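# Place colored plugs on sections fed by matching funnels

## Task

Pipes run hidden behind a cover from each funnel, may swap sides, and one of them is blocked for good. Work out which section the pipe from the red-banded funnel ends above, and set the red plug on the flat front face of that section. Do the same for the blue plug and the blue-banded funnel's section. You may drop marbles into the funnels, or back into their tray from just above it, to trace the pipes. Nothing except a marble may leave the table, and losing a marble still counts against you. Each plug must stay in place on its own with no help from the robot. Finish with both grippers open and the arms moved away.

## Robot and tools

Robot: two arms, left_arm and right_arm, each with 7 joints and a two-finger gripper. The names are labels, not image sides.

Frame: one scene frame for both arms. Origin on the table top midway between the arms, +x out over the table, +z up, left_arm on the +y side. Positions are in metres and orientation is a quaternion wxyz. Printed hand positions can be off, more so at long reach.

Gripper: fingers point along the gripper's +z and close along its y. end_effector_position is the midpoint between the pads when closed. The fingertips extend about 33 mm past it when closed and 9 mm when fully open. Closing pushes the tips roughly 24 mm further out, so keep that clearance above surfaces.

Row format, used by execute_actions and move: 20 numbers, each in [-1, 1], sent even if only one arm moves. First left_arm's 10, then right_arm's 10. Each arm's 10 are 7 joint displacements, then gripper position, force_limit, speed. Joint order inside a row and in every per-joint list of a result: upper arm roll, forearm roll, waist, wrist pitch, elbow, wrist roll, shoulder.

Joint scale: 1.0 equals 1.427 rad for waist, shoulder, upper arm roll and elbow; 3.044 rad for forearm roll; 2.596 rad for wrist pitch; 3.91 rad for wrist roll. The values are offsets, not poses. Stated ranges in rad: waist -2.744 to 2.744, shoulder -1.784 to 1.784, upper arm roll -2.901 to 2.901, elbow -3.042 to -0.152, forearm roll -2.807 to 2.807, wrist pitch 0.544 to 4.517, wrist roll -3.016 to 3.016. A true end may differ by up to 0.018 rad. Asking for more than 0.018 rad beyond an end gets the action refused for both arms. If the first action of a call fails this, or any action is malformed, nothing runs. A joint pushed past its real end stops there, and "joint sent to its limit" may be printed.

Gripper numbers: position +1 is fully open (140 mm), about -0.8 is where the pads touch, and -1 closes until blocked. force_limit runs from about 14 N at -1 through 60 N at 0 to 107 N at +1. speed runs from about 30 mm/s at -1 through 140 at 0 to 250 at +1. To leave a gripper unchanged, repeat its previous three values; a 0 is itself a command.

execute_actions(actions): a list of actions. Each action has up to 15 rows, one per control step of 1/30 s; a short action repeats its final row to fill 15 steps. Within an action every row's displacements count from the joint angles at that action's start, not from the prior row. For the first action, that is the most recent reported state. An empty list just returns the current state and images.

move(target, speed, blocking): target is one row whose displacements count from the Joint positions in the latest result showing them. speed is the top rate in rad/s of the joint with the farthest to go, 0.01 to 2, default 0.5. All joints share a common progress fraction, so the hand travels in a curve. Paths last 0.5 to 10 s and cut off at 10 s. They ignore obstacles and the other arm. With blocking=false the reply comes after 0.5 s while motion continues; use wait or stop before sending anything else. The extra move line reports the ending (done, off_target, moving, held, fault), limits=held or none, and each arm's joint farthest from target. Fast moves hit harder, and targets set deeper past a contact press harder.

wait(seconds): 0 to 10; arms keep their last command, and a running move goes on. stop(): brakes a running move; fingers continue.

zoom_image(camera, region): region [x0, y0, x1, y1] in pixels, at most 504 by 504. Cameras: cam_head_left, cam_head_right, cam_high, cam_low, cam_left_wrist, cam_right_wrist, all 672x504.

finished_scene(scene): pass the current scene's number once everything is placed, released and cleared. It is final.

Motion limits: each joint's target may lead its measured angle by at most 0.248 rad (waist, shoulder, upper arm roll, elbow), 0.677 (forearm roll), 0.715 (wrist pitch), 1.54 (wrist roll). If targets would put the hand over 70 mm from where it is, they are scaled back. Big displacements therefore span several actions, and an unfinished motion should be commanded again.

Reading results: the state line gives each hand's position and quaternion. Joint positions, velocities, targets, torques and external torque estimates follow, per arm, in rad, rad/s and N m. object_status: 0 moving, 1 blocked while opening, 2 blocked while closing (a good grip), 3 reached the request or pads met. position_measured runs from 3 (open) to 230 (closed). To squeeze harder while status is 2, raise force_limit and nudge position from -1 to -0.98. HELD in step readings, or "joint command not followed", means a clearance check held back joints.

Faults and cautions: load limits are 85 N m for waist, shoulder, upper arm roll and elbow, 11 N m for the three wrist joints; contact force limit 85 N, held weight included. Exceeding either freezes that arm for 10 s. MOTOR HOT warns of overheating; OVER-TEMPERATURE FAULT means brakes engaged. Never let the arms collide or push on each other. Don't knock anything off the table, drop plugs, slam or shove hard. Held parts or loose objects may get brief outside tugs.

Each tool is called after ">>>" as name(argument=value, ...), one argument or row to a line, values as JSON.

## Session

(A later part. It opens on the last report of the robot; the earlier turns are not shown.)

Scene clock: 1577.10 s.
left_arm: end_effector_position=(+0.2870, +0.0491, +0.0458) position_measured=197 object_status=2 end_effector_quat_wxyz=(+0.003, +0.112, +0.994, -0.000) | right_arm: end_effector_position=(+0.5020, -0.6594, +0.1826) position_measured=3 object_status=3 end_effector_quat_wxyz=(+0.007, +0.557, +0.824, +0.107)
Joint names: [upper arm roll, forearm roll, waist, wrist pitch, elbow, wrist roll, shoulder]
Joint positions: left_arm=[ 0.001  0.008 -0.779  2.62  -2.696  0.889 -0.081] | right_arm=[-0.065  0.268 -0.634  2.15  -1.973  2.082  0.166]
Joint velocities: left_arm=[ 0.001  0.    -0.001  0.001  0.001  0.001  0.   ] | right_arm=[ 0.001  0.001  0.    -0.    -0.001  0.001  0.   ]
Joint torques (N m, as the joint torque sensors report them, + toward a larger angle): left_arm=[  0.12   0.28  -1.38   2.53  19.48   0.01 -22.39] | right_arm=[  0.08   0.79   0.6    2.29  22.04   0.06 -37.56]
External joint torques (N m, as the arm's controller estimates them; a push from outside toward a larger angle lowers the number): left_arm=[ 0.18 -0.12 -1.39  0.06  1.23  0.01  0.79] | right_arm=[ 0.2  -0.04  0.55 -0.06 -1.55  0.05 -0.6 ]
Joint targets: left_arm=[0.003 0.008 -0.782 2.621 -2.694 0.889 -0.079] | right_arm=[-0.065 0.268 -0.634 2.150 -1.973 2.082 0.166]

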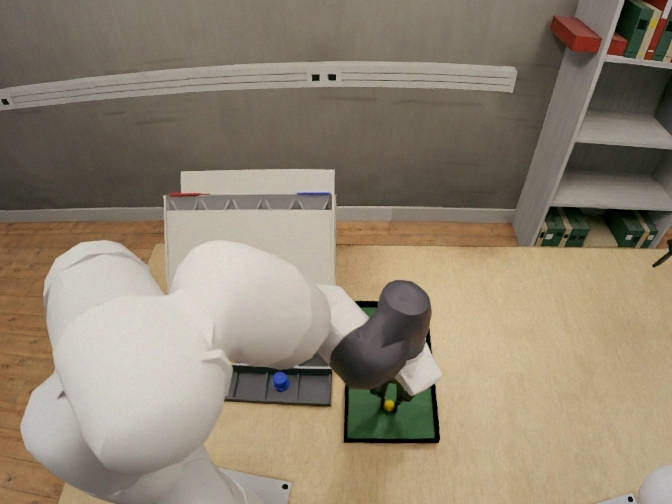

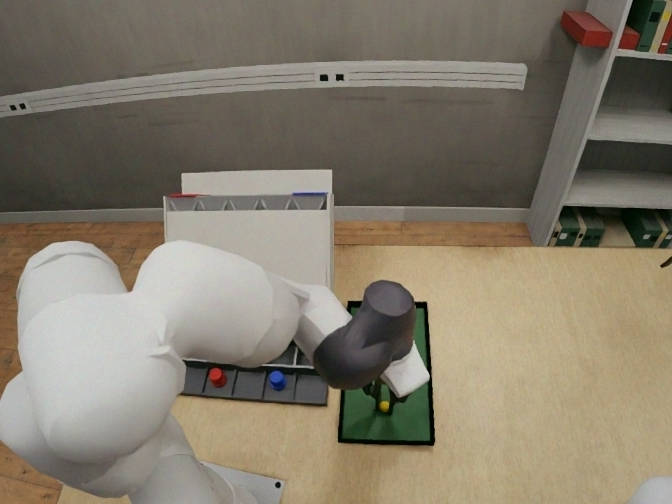

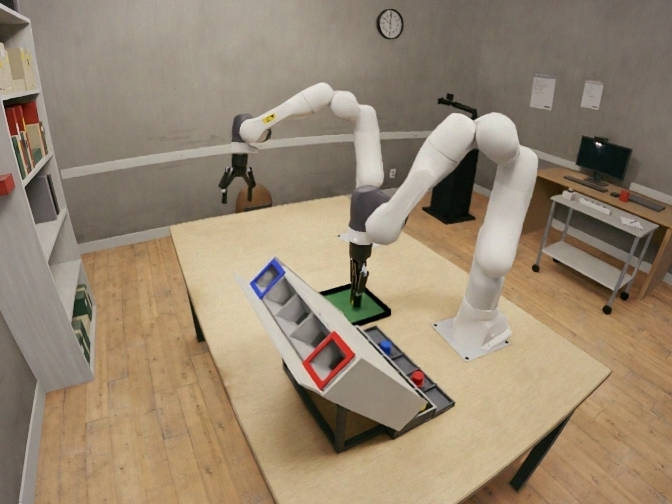

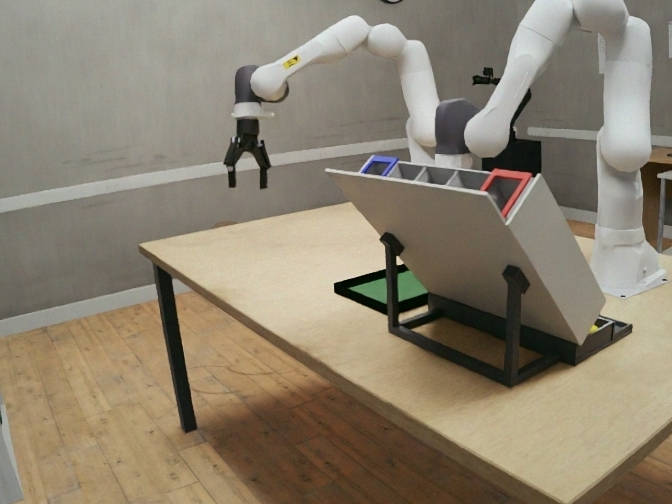

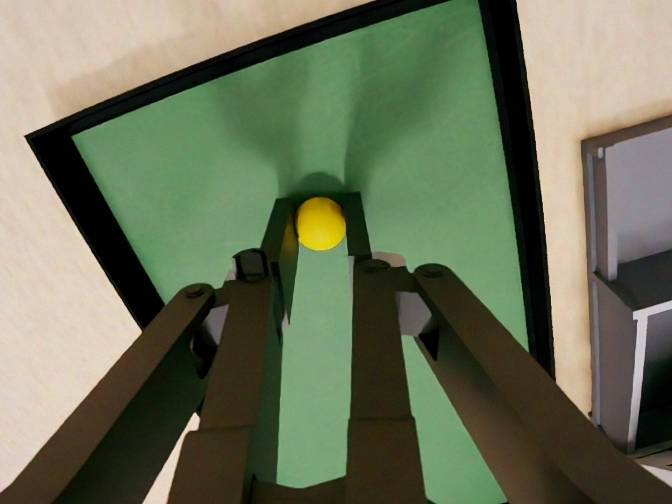

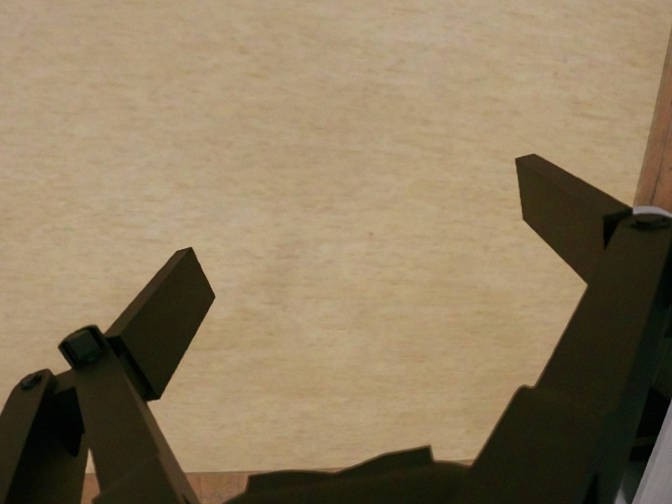

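>>> execute_actions(
  actions=[
    [[0,0,0.00154,-0.00154,-0.00084,0,-0.0021,-1,-0.3,-0.2,0,0,0,0,0,0,0,1,0,0],[0,0,0.00673,-0.00351,-0.00357,0,-0.00918,-1,-0.3,-0.2,0,0,0,0,0,0,0,1,0,0],[0,0,0.01626,-0.00643,-0.00841,0,-0.02207,-1,-0.3,-0.2,0,0,0,0,0,0,0,1,0,0],[0,0,0.03034,-0.01136,-0.015,0,-0.04093,-1,-0.3,-0.2,0,0,0,0,0,0,0,1,0,0],[0,0,0.04877,-0.01722,-0.02299,0,-0.0651,-1,-0.3,-0.2,0,0,0,0,0,0,0,1,0,0],[0,0,0.07092,-0.02384,-0.03125,0,-0.09348,-1,-0.3,-0.2,0,0,0,0,0,0,0,1,0,0],[0,0,0.09587,-0.03236,-0.0391,0,-0.12453,-1,-0.3,-0.2,0,0,0,0,0,0,0,1,0,0],[0,0,0.12214,-0.04072,-0.04541,0,-0.15606,-1,-0.3,-0.2,0,0,0,0,0,0,0,1,0,0],[0,0,0.14821,-0.04881,-0.04975,0,-0.18563,-1,-0.3,-0.2,0,0,0,0,0,0,0,1,0,0],[0,0,0.17267,-0.05851,-0.05207,0,-0.21184,-1,-0.3,-0.2,0,0,0,0,0,0,0,1,0,0],[0,0,0.1958,-0.06552,-0.05263,0,-0.23532,-1,-0.3,-0.2,0,0,0,0,0,0,0,1,0,0],[0,0,0.21871,-0.07011,-0.05123,0,-0.25641,-1,-0.3,-0.2,0,0,0,0,0,0,0,1,0,0],[0,0,0.24121,-0.07612,-0.04842,0,-0.27554,-1,-0.3,-0.2,0,0,0,0,0,0,0,1,0,0],[0,0,0.26342,-0.08213,-0.04415,0,-0.29278,-1,-0.3,-0.2,0,0,0,0,0,0,0,1,0,0],[0,0,0.28535,-0.08729,-0.0384,0,-0.3082,-1,-0.3,-0.2,0,0,0,0,0,0,0,1,0,0]],
    [[0,0,0.07134,-0.0327,0.01549,0,-0.05487,-1,-0.3,-0.2,0,0,0,0,0,0,0,1,0,0],[0,0,0.09236,-0.03675,0.02362,0,-0.06629,-1,-0.3,-0.2,0,0,0,0,0,0,0,1,0,0],[0,0,0.11303,-0.03964,0.0328,0,-0.07582,-1,-0.3,-0.2,0,0,0,0,0,0,0,1,0,0],[0,0,0.13322,-0.04145,0.04317,0,-0.0836,-1,-0.3,-0.2,0,0,0,0,0,0,0,1,0,0],[0,0,0.15291,-0.04361,0.05452,0,-0.08949,-1,-0.3,-0.2,0,0,0,0,0,0,0,1,0,0],[0,0,0.17204,-0.04495,0.06678,0,-0.09369,-1,-0.3,-0.2,0,0,0,0,0,0,0,1,0,0],[0,0,0.19068,-0.04669,0.08003,0,-0.09643,-1,-0.3,-0.2,0,0,0,0,0,0,0,1,0,0],[0,0,0.20883,-0.04765,0.09397,0,-0.09762,-1,-0.3,-0.2,0,0,0,0,0,0,0,1,0,0],[0,0,0.22656,-0.04827,0.10876,0,-0.09741,-1,-0.3,-0.2,0,0,0,0,0,0,0,1,0,0],[0,0,0.24366,-0.04892,0.12404,0,-0.09594,-1,-0.3,-0.2,0,0,0,0,0,0,0,1,0,0],[0,0,0.26027,-0.04908,0.14001,0,-0.09334,-1,-0.3,-0.2,0,0,0,0,0,0,0,1,0,0],[0,0,0.27638,-0.04865,0.15676,0,-0.08949,-1,-0.3,-0.2,0,0,0,0,0,0,0,1,0,0],[0,0,0.29201,-0.0478,0.17421,0,-0.08444,-1,-0.3,-0.2,0,0,0,0,0,0,0,1,0,0],[0,0,0.30701,-0.04769,0.19243,0,-0.07863,-1,-0.3,-0.2,0,0,0,0,0,0,0,1,0,0],[0,0,0.32165,-0.0463,0.21128,0,-0.07155,-1,-0.3,-0.2,0,0,0,0,0,0,0,1,0,0]],
    [[0,0,0.04926,0,0.05879,0,0.02165,-1,-0.3,-0.2,0,0,0,0,0,0,0,1,0,0],[0,0,0.06314,0,0.07912,0,0.03097,-1,-0.3,-0.2,0,0,0,0,0,0,0,1,0,0],[0,0,0.0768,0,0.1007,0,0.04268,-1,-0.3,-0.2,0,0,0,0,0,0,0,1,0,0],[0,0,0.09047,0,0.12383,0,0.05704,-1,-0.3,-0.2,0,0,0,0,0,0,0,1,0,0],[0,0,0.10449,0,0.14877,0,0.07393,-1,-0.3,-0.2,0,0,0,0,0,0,0,1,0,0],[0,0,0.11864,0,0.17505,0,0.09383,-1,-0.3,-0.2,0,0,0,0,0,0,0,1,0,0],[0,0,0.13259,0,0.20217,0,0.11738,-1,-0.3,-0.2,0,0,0,0,0,0,0,1,0,0],[0,0,0.14646,0,0.22971,0,0.14429,-1,-0.3,-0.2,0,0,0,0,0,0,0,1,0,0],[0,0,0.15907,0,0.25606,0,0.17211,-1,-0.3,-0.2,0,0,0,0,0,0,0,1,0,0],[0,0,0.16924,0,0.27828,0,0.19664,-1,-0.3,-0.2,0,0,0,0,0,0,0,1,0,0],[0,0,0.17694,0,0.29537,0,0.21619,-1,-0.3,-0.2,0,0,0,0,0,0,0,1,0,0],[0,0,0.18269,0,0.30645,0,0.22747,-1,-0.3,-0.2,0,0,0,0,0,0,0,1,0,0]],
  ],
)

Scene clock: 1698.60 s.
left_arm: end_effector_position=(+0.6518, +0.4367, +0.4128) position_measured=197 object_status=2 end_effector_quat_wxyz=(+0.252, -0.368, +0.892, -0.072) | right_arm: end_effector_position=(+0.5020, -0.6594, +0.1826) position_measured=3 object_status=3 end_effector_quat_wxyz=(+0.007, +0.557, +0.824, +0.107)
Joint names: [upper arm roll, forearm roll, waist, wrist pitch, elbow, wrist roll, shoulder]
Joint positions: left_arm=[ 0.006  0.008  0.22   2.355 -2.095  0.889 -0.271] | right_arm=[-0.065  0.268 -0.634  2.15  -1.973  2.082  0.166]
Joint velocities: left_arm=[ 0.008  0.     0.113 -0.01   0.146 -0.001  0.271] | right_arm=[-0.001 -0.    -0.    -0.    -0.     0.    -0.001]
Joint torques (N m, as the joint torque sensors report them, + toward a larger angle): left_arm=[ -2.87   0.71  -0.77   3.34  29.38  -0.09 -28.  ] | right_arm=[ -0.07   0.79   0.66   2.35  21.6    0.09 -37.65]
External joint torques (N m, as the arm's controller estimates them; a push from outside toward a larger angle lowers the number): left_arm=[ 0.4  -0.05  1.89 -0.25  2.18 -0.07  1.88] | right_arm=[ 0.15 -0.04  0.71 -0.01 -2.05  0.07 -0.55]
External joint torques at the end of the 1st action: left_arm=[-0.21 -0.15  1.93 -0.45  2.46 -0.03 -2.4 ] | right_arm=[ 0.03  0.02  0.3  -0.08 -1.76  0.04 -0.85]
External joint torques at the end of the 2nd action: left_arm=[-1.25 -0.11  1.76 -0.28  2.27 -0.02  0.78] | right_arm=[-0.21  0.06  0.78 -0.04 -1.28  0.04 -0.72]
Joint targets: left_arm=[0.003 0.008 0.227 2.353 -2.076 0.889 -0.258] | right_arm=[-0.065 0.268 -0.634 2.150 -1.973 2.082 0.166]
Step readings (joint positions; steps 1 to 15: 1st action; 16 to 30: 2nd action; 31 to 45: 3rd action):
0: left_arm=[0.001 0.008 -0.779 2.620 -2.696 0.889 -0.081] | right_arm=[-0.065 0.268 -0.634 2.150 -1.973 2.082 0.166]
1: left_arm=[0.001 0.008 -0.779 2.620 -2.696 0.889 -0.081] | right_arm=[-0.065 0.268 -0.634 2.150 -1.973 2.082 0.166]
2: left_arm=[0.001 0.008 -0.778 2.618 -2.697 0.889 -0.082] | right_arm=[-0.065 0.268 -0.634 2.150 -1.973 2.082 0.166]
4: left_arm=[-0.001 0.008 -0.765 2.612 -2.705 0.889 -0.099] | right_arm=[-0.065 0.268 -0.634 2.150 -1.973 2.082 0.166]
8: left_arm=[-0.003 0.008 -0.677 2.574 -2.742 0.889 -0.211] | right_arm=[-0.065 0.268 -0.634 2.150 -1.973 2.082 0.166]
15: left_arm=[0.003 0.008 -0.443 2.467 -2.759 0.889 -0.462] | right_arm=[-0.065 0.268 -0.634 2.150 -1.973 2.082 0.166]
16: left_arm=[0.003 0.008 -0.411 2.452 -2.754 0.889 -0.487] | right_arm=[-0.065 0.268 -0.634 2.150 -1.973 2.082 0.166]
17: left_arm=[0.003 0.008 -0.380 2.438 -2.746 0.889 -0.510] | right_arm=[-0.065 0.268 -0.634 2.150 -1.973 2.082 0.166]
19: left_arm=[0.003 0.008 -0.319 2.414 -2.725 0.889 -0.546] | right_arm=[-0.065 0.268 -0.634 2.150 -1.973 2.082 0.166]
23: left_arm=[0.003 0.008 -0.205 2.379 -2.664 0.889 -0.588] | right_arm=[-0.065 0.268 -0.634 2.150 -1.973 2.082 0.166]
30: left_arm=[0.003 0.008 -0.034 2.353 -2.514 0.889 -0.582] | right_arm=[-0.065 0.268 -0.634 2.150 -1.973 2.082 0.166]
31: left_arm=[0.003 0.008 -0.012 2.353 -2.488 0.889 -0.575] | right_arm=[-0.065 0.268 -0.634 2.150 -1.973 2.082 0.166]
32: left_arm=[0.003 0.008 0.009 2.353 -2.461 0.889 -0.565] | right_arm=[-0.065 0.268 -0.634 2.150 -1.973 2.082 0.166]
34: left_arm=[0.003 0.008 0.050 2.353 -2.403 0.889 -0.539] | right_arm=[-0.065 0.268 -0.634 2.150 -1.973 2.082 0.166]
38: left_arm=[0.002 0.008 0.129 2.353 -2.264 0.889 -0.451] | right_arm=[-0.065 0.268 -0.634 2.150 -1.973 2.082 0.166]
45: Joint positions above

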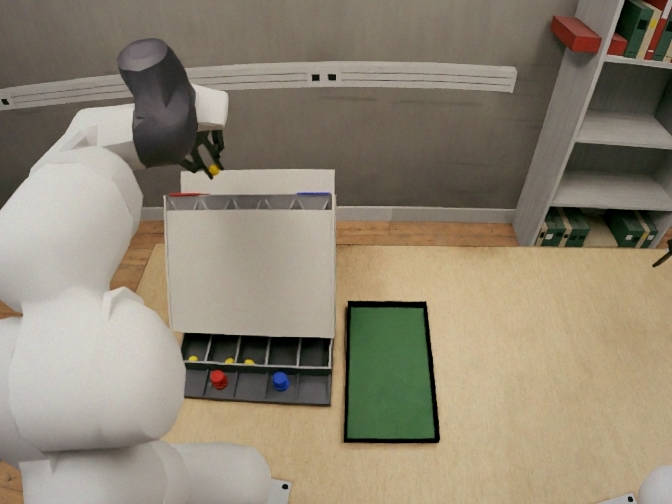

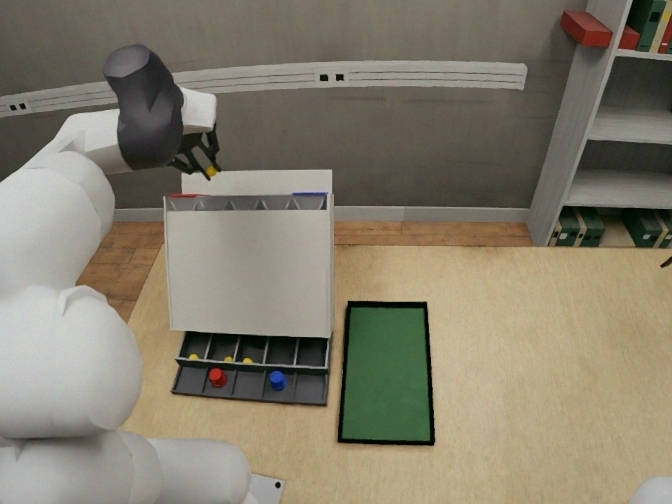

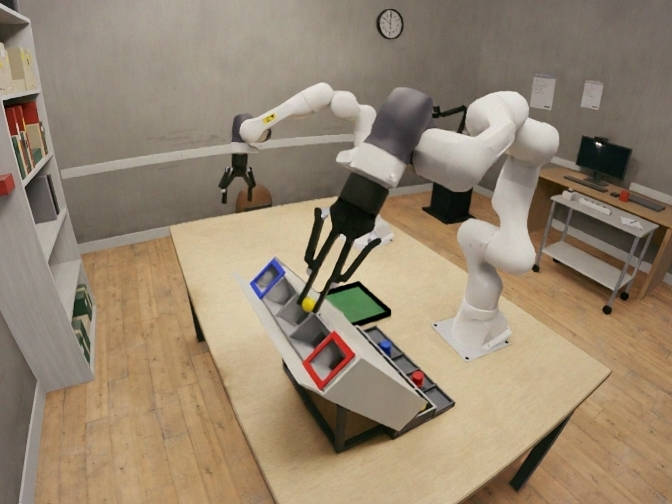

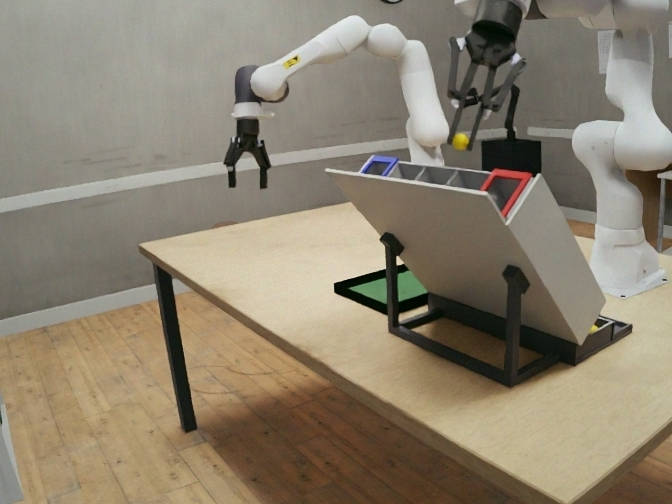

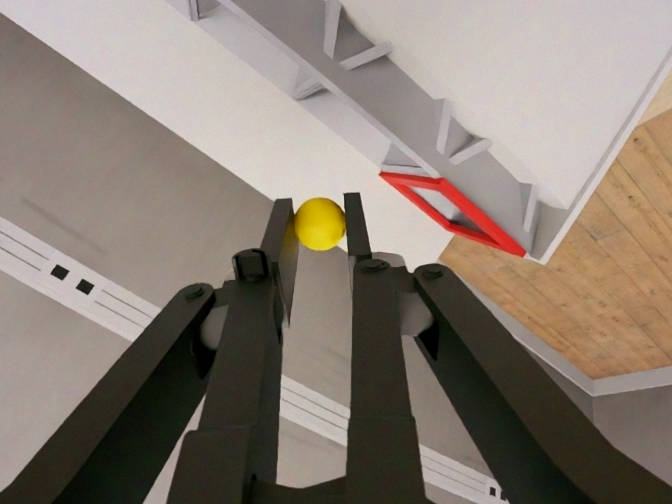

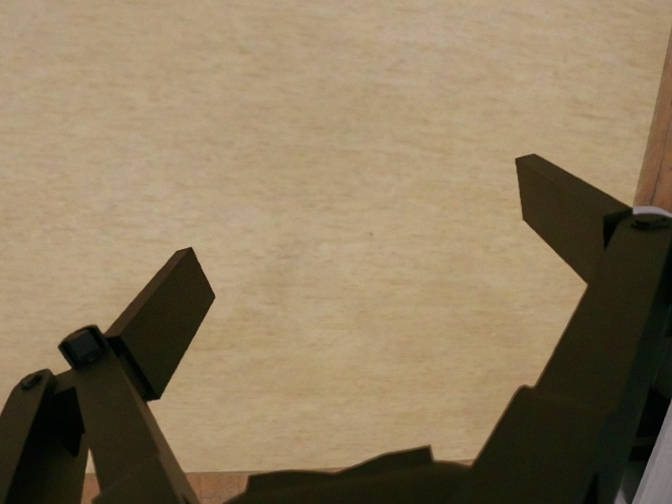

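>>> execute_actions(
  actions=[],
)

Scene clock: 1711.43 s.
left_arm: end_effector_position=(+0.6564, +0.4389, +0.4148) position_measured=197 object_status=2 end_effector_quat_wxyz=(+0.253, -0.369, +0.891, -0.072) | right_arm: end_effector_position=(+0.5020, -0.6594, +0.1826) position_measured=3 object_status=3 end_effector_quat_wxyz=(+0.007, +0.557, +0.824, +0.107)
Joint names: [upper arm roll, forearm roll, waist, wrist pitch, elbow, wrist roll, shoulder]
Joint positions: left_arm=[ 0.004  0.008  0.225  2.354 -2.079  0.889 -0.258] | right_arm=[-0.065  0.268 -0.634  2.15  -1.973  2.082  0.166]
Joint velocities: left_arm=[ 0.002  0.001 -0.001 -0.001  0.001  0.003 -0.001] | right_arm=[-0.    -0.001  0.     0.001 -0.    -0.     0.001]
Joint torques (N m, as the joint torque sensors report them, + toward a larger angle): left_arm=[ -1.     0.74   1.24   3.17  26.64  -0.1  -24.24] | right_arm=[ -0.19   0.83   0.44   2.34  21.9    0.04 -37.83]
External joint torques (N m, as the arm's controller estimates them; a push from outside toward a larger angle lowers the number): left_arm=[-0.85 -0.03  1.15 -0.18  1.34 -0.07 -0.18] | right_arm=[-0.04  0.01  0.42  0.   -1.61  0.03 -0.98]
Joint targets: left_arm=[0.003 0.008 0.227 2.353 -2.076 0.889 -0.258] | right_arm=[-0.065 0.268 -0.634 2.150 -1.973 2.082 0.166]

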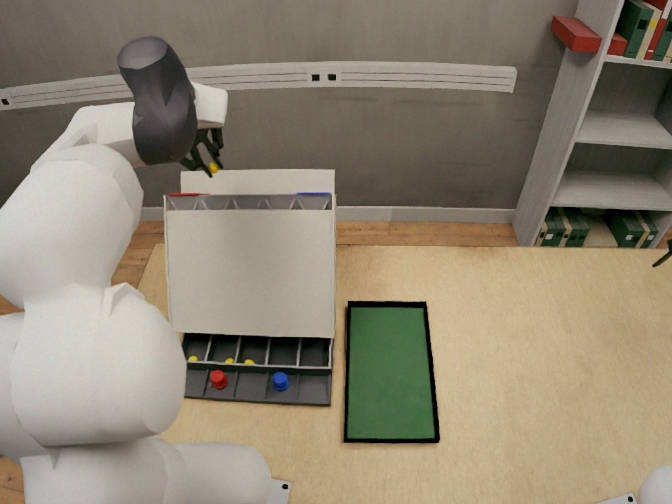

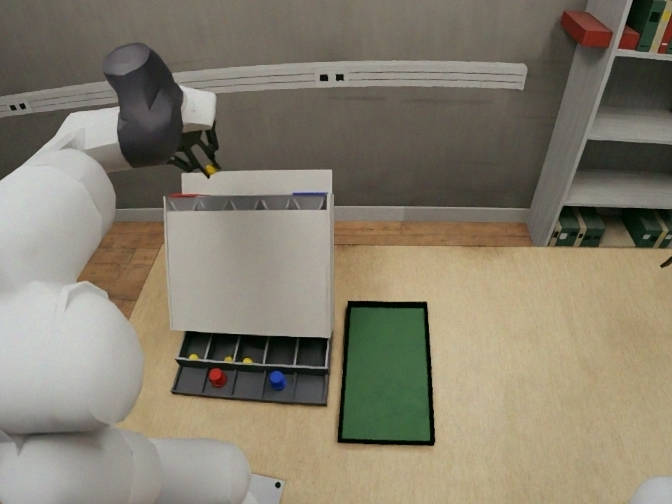

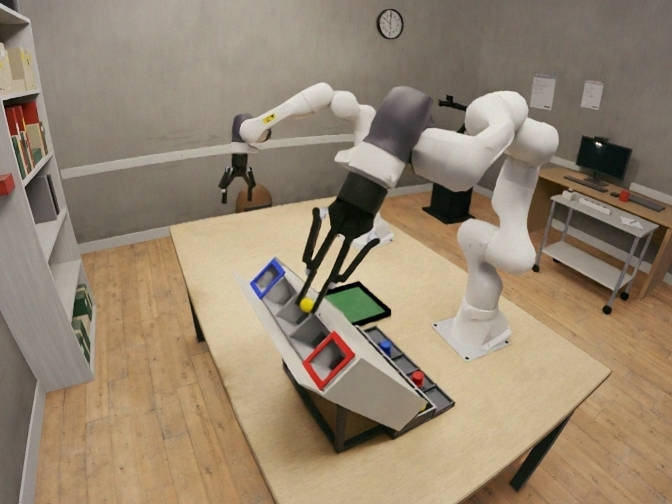

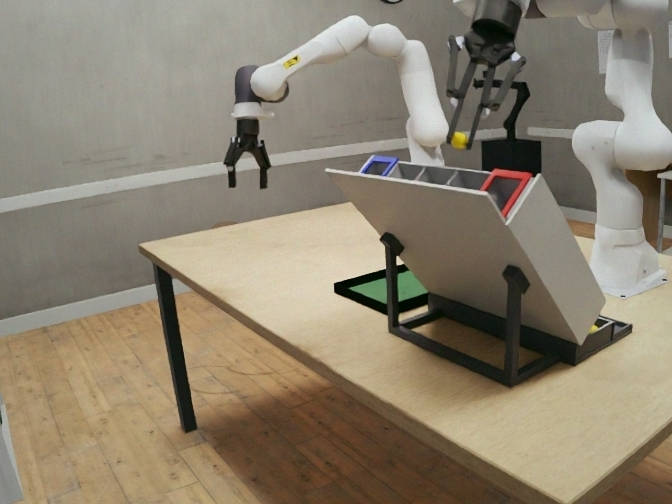

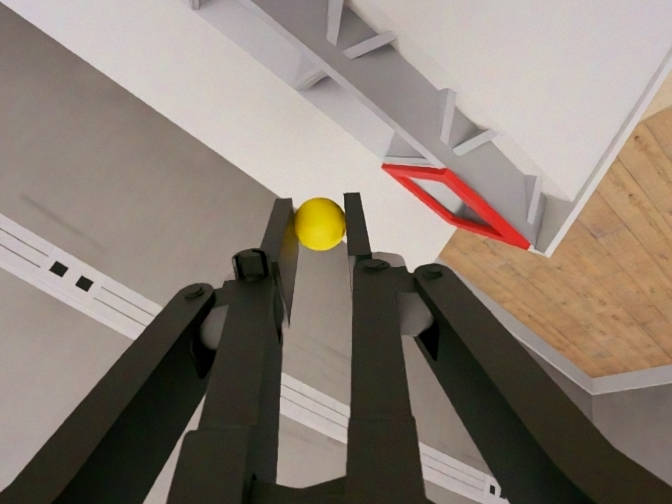

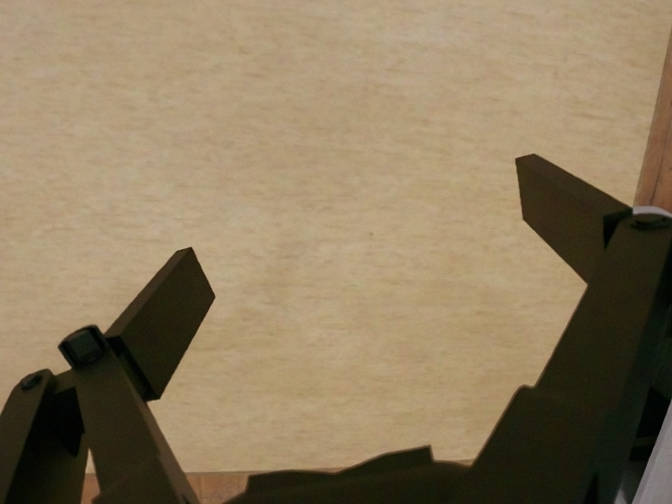

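>>> execute_actions(
  actions=[
    [[-0.0007,0,0.0014,-0.0004,0.002,0,0,-0.15,-0.3,1,0,0,0,0,0,0,0,1,0,0],[-0.0007,0,0.0014,-0.0004,0.002,0,0,-0.15,-0.3,1,0,0,0,0,0,0,0,1,0,0],[-0.0007,0,0.0014,-0.0004,0.002,0,0,-0.15,-0.3,1,0,0,0,0,0,0,0,1,0,0],[-0.0007,0,0.0014,-0.0004,0.002,0,0,-0.15,-0.3,1,0,0,0,0,0,0,0,1,0,0],[-0.0007,0,0.0014,-0.0004,0.002,0,0,-0.15,-0.3,1,0,0,0,0,0,0,0,1,0,0],[-0.0007,0,-0.003,-0.0004,-0.006,0,-0.008,-0.15,-0.3,1,0,0,0,0,0,0,0,1,0,0],[-0.0007,0,-0.009,-0.0004,-0.018,0,-0.02,-0.15,-0.3,1,0,0,0,0,0,0,0,1,0,0],[-0.0007,0,-0.017,-0.0004,-0.034,0,-0.037,-0.15,-0.3,1,0,0,0,0,0,0,0,1,0,0],[-0.0007,0,-0.027,-0.0004,-0.053,0,-0.057,-0.15,-0.3,1,0,0,0,0,0,0,0,1,0,0],[-0.0007,0,-0.037,-0.0004,-0.073,0,-0.078,-0.15,-0.3,1,0,0,0,0,0,0,0,1,0,0],[-0.0007,0,-0.046,-0.0004,-0.091,0,-0.097,-0.15,-0.3,1,0,0,0,0,0,0,0,1,0,0],[-0.0007,0,-0.053,-0.0004,-0.105,0,-0.112,-0.15,-0.3,1,0,0,0,0,0,0,0,1,0,0],[-0.0007,0,-0.058,-0.0004,-0.115,0,-0.122,-0.15,-0.3,1,0,0,0,0,0,0,0,1,0,0],[-0.0007,0,-0.06,-0.0004,-0.12,0,-0.1275,-0.15,-0.3,1,0,0,0,0,0,0,0,1,0,0],[-0.0007,0,-0.06,-0.0004,-0.12,0,-0.1275,-0.15,-0.3,1,0,0,0,0,0,0,0,1,0,0]],
  ],
)

Scene clock: 1730.37 s.
left_arm: end_effector_position=(+0.6108, +0.3891, +0.4187) position_measured=148 object_status=3 end_effector_quat_wxyz=(+0.256, -0.334, +0.903, -0.083) | right_arm: end_effector_position=(+0.5020, -0.6594, +0.1826) position_measured=3 object_status=3 end_effector_quat_wxyz=(+0.007, +0.557, +0.824, +0.107)
Joint names: [upper arm roll, forearm roll, waist, wrist pitch, elbow, wrist roll, shoulder]
Joint positions: left_arm=[ 0.002  0.008  0.15   2.353 -2.226  0.889 -0.418] | right_arm=[-0.065  0.268 -0.634  2.15  -1.973  2.082  0.166]
Joint velocities: left_arm=[-0.031 -0.    -0.166 -0.001 -0.249 -0.    -0.365] | right_arm=[-0.001 -0.     0.001 -0.001  0.     0.     0.   ]
Joint torques (N m, as the joint torque sensors report them, + toward a larger angle): left_arm=[  1.88   0.76   1.33   3.18  23.94  -0.01 -14.33] | right_arm=[ -0.12   0.82   0.89   2.27  21.99   0.08 -37.65]
External joint torques (N m, as the arm's controller estimates them; a push from outside toward a larger angle lowers the number): left_arm=[-0.89 -0.05 -1.37 -0.25 -0.69  0.03 -1.81] | right_arm=[-0.02 -0.01  0.82 -0.08 -1.58  0.07 -0.69]
Joint targets: left_arm=[0.003 0.008 0.139 2.353 -2.250 0.889 -0.440] | right_arm=[-0.065 0.268 -0.634 2.150 -1.973 2.082 0.166]
Step readings (joint positions):
0: left_arm=[0.004 0.008 0.225 2.354 -2.079 0.889 -0.258] | right_arm=[-0.065 0.268 -0.634 2.150 -1.973 2.082 0.166]
1: left_arm=[0.004 0.008 0.225 2.354 -2.079 0.889 -0.258] | right_arm=[-0.065 0.268 -0.634 2.150 -1.973 2.082 0.166]
2: left_arm=[0.004 0.008 0.225 2.354 -2.079 0.889 -0.258] | right_arm=[-0.065 0.268 -0.634 2.150 -1.973 2.082 0.166]
4: left_arm=[0.004 0.008 0.225 2.354 -2.079 0.889 -0.258] | right_arm=[-0.065 0.268 -0.634 2.150 -1.973 2.082 0.166]
8: left_arm=[0.005 0.008 0.218 2.354 -2.098 0.889 -0.275] | right_arm=[-0.065 0.268 -0.634 2.150 -1.973 2.082 0.166]
15: Joint positions above

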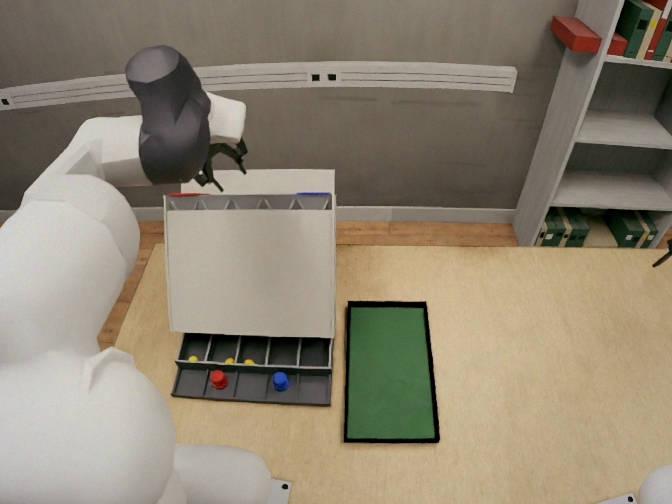

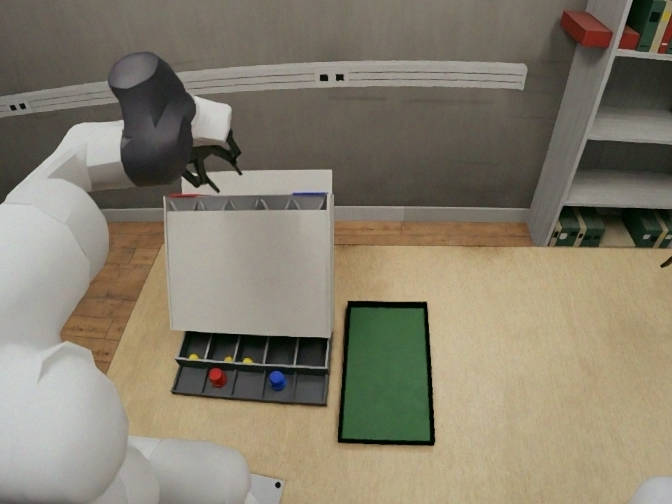

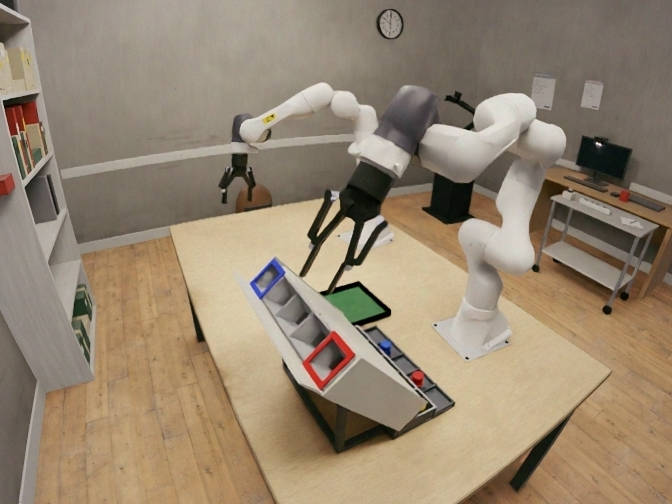

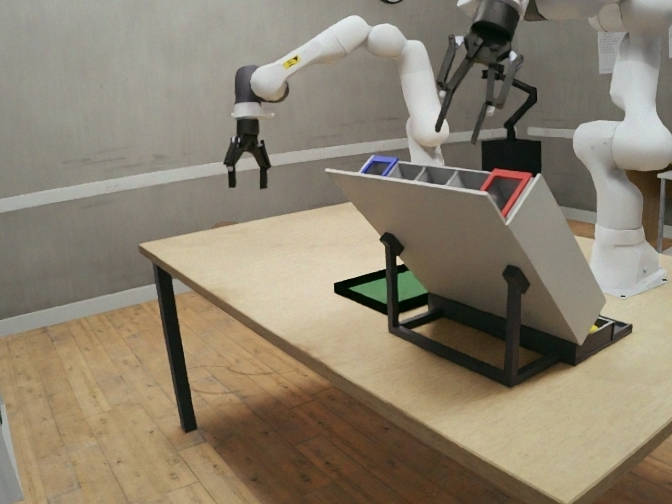

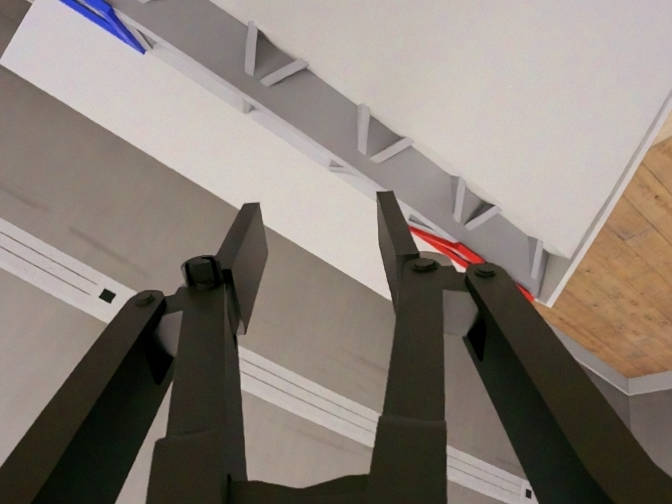

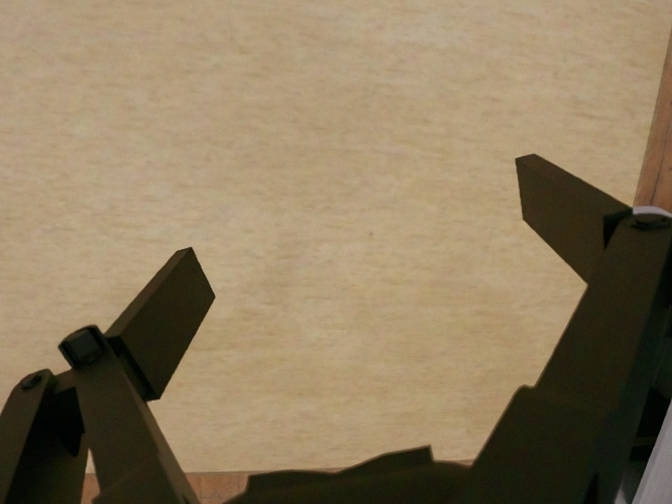

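The marble has been dropped; I'll let it roll down and check the bins.

>>> execute_actions(
  actions=[],
)

Scene clock: 1732.30 s.
left_arm: end_effector_position=(+0.6041, +0.3840, +0.4164) position_measured=148 object_status=3 end_effector_quat_wxyz=(+0.255, -0.331, +0.905, -0.084) | right_arm: end_effector_position=(+0.5020, -0.6594, +0.1826) position_measured=3 object_status=3 end_effector_quat_wxyz=(+0.007, +0.557, +0.824, +0.107)
Joint names: [upper arm roll, forearm roll, waist, wrist pitch, elbow, wrist roll, shoulder]
Joint positions: left_arm=[ 0.002  0.008  0.142  2.353 -2.248  0.889 -0.438] | right_arm=[-0.065  0.268 -0.634  2.15  -1.973  2.082  0.166]
Joint velocities: left_arm=[-0.002 -0.     0.     0.001 -0.001  0.002 -0.   ] | right_arm=[ 0.    -0.     0.     0.    -0.001  0.     0.001]
Joint torques (N m, as the joint torque sensors report them, + toward a larger angle): left_arm=[ -0.83   0.73  -1.66   3.29  24.52  -0.01 -19.1 ] | right_arm=[ -0.13   0.85   0.57   2.34  21.88   0.06 -37.66]
External joint torques (N m, as the arm's controller estimates them; a push from outside toward a larger angle lowers the number): left_arm=[-0.37 -0.04 -1.62 -0.05 -0.68  0.02 -1.51] | right_arm=[ 0.06  0.03  0.6   0.   -1.6   0.05 -0.91]
Joint targets: left_arm=[0.003 0.008 0.139 2.353 -2.250 0.889 -0.440] | right_arm=[-0.065 0.268 -0.634 2.150 -1.973 2.082 0.166]

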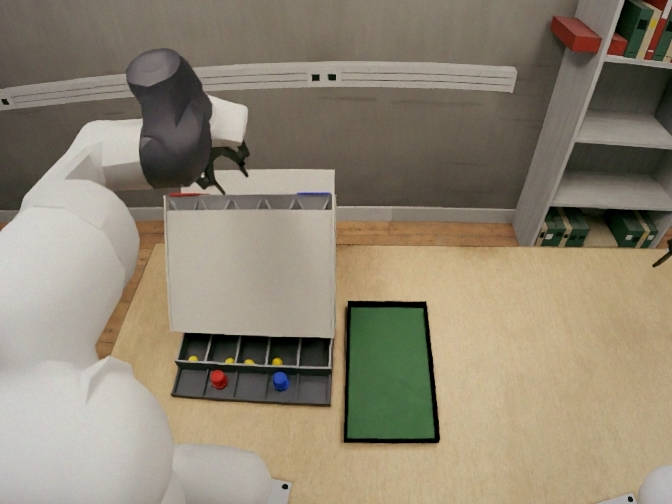

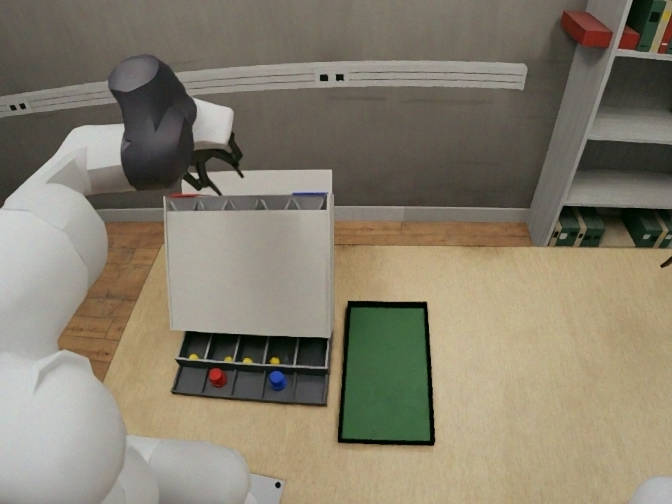

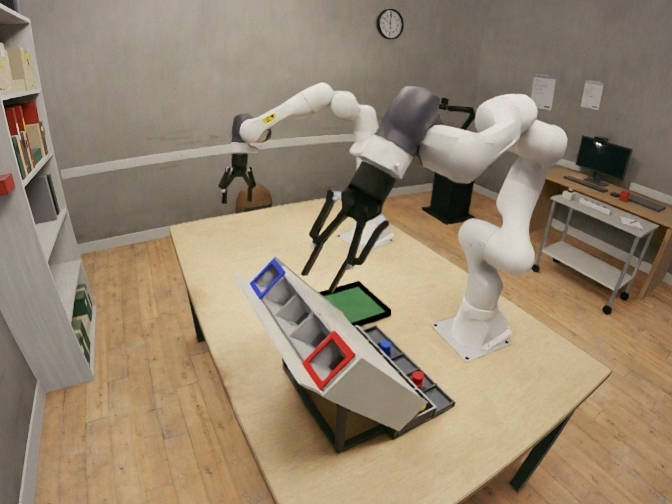

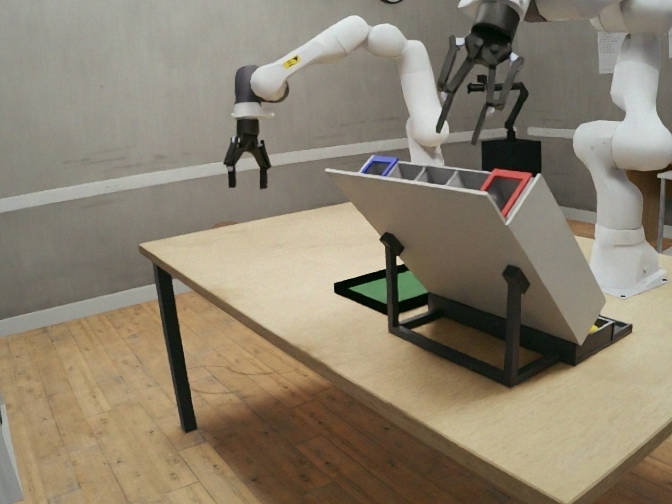

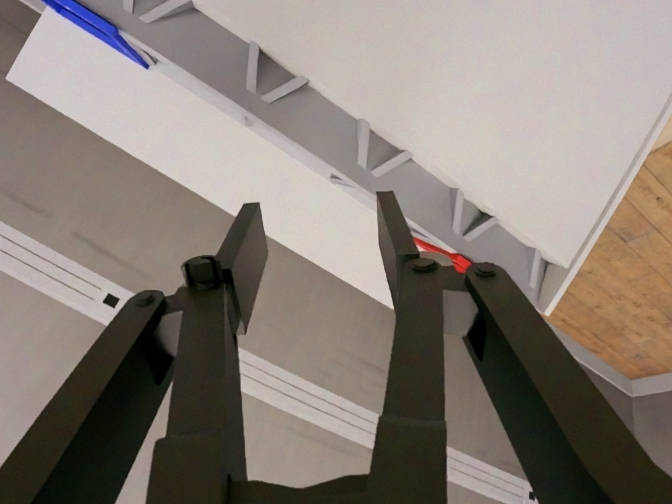

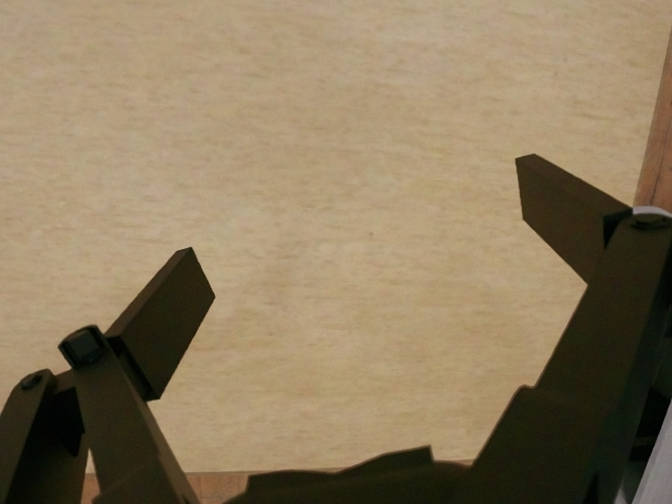

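>>> zoom_image(
  camera="cam_head_left",
  region=[165, 325, 345, 415],
)

Region (165, 325, 345, 415) of cam_head_left's 672x504 image, scaled by 2.800, with more detail than that image has.

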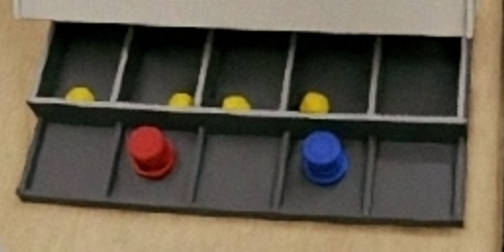

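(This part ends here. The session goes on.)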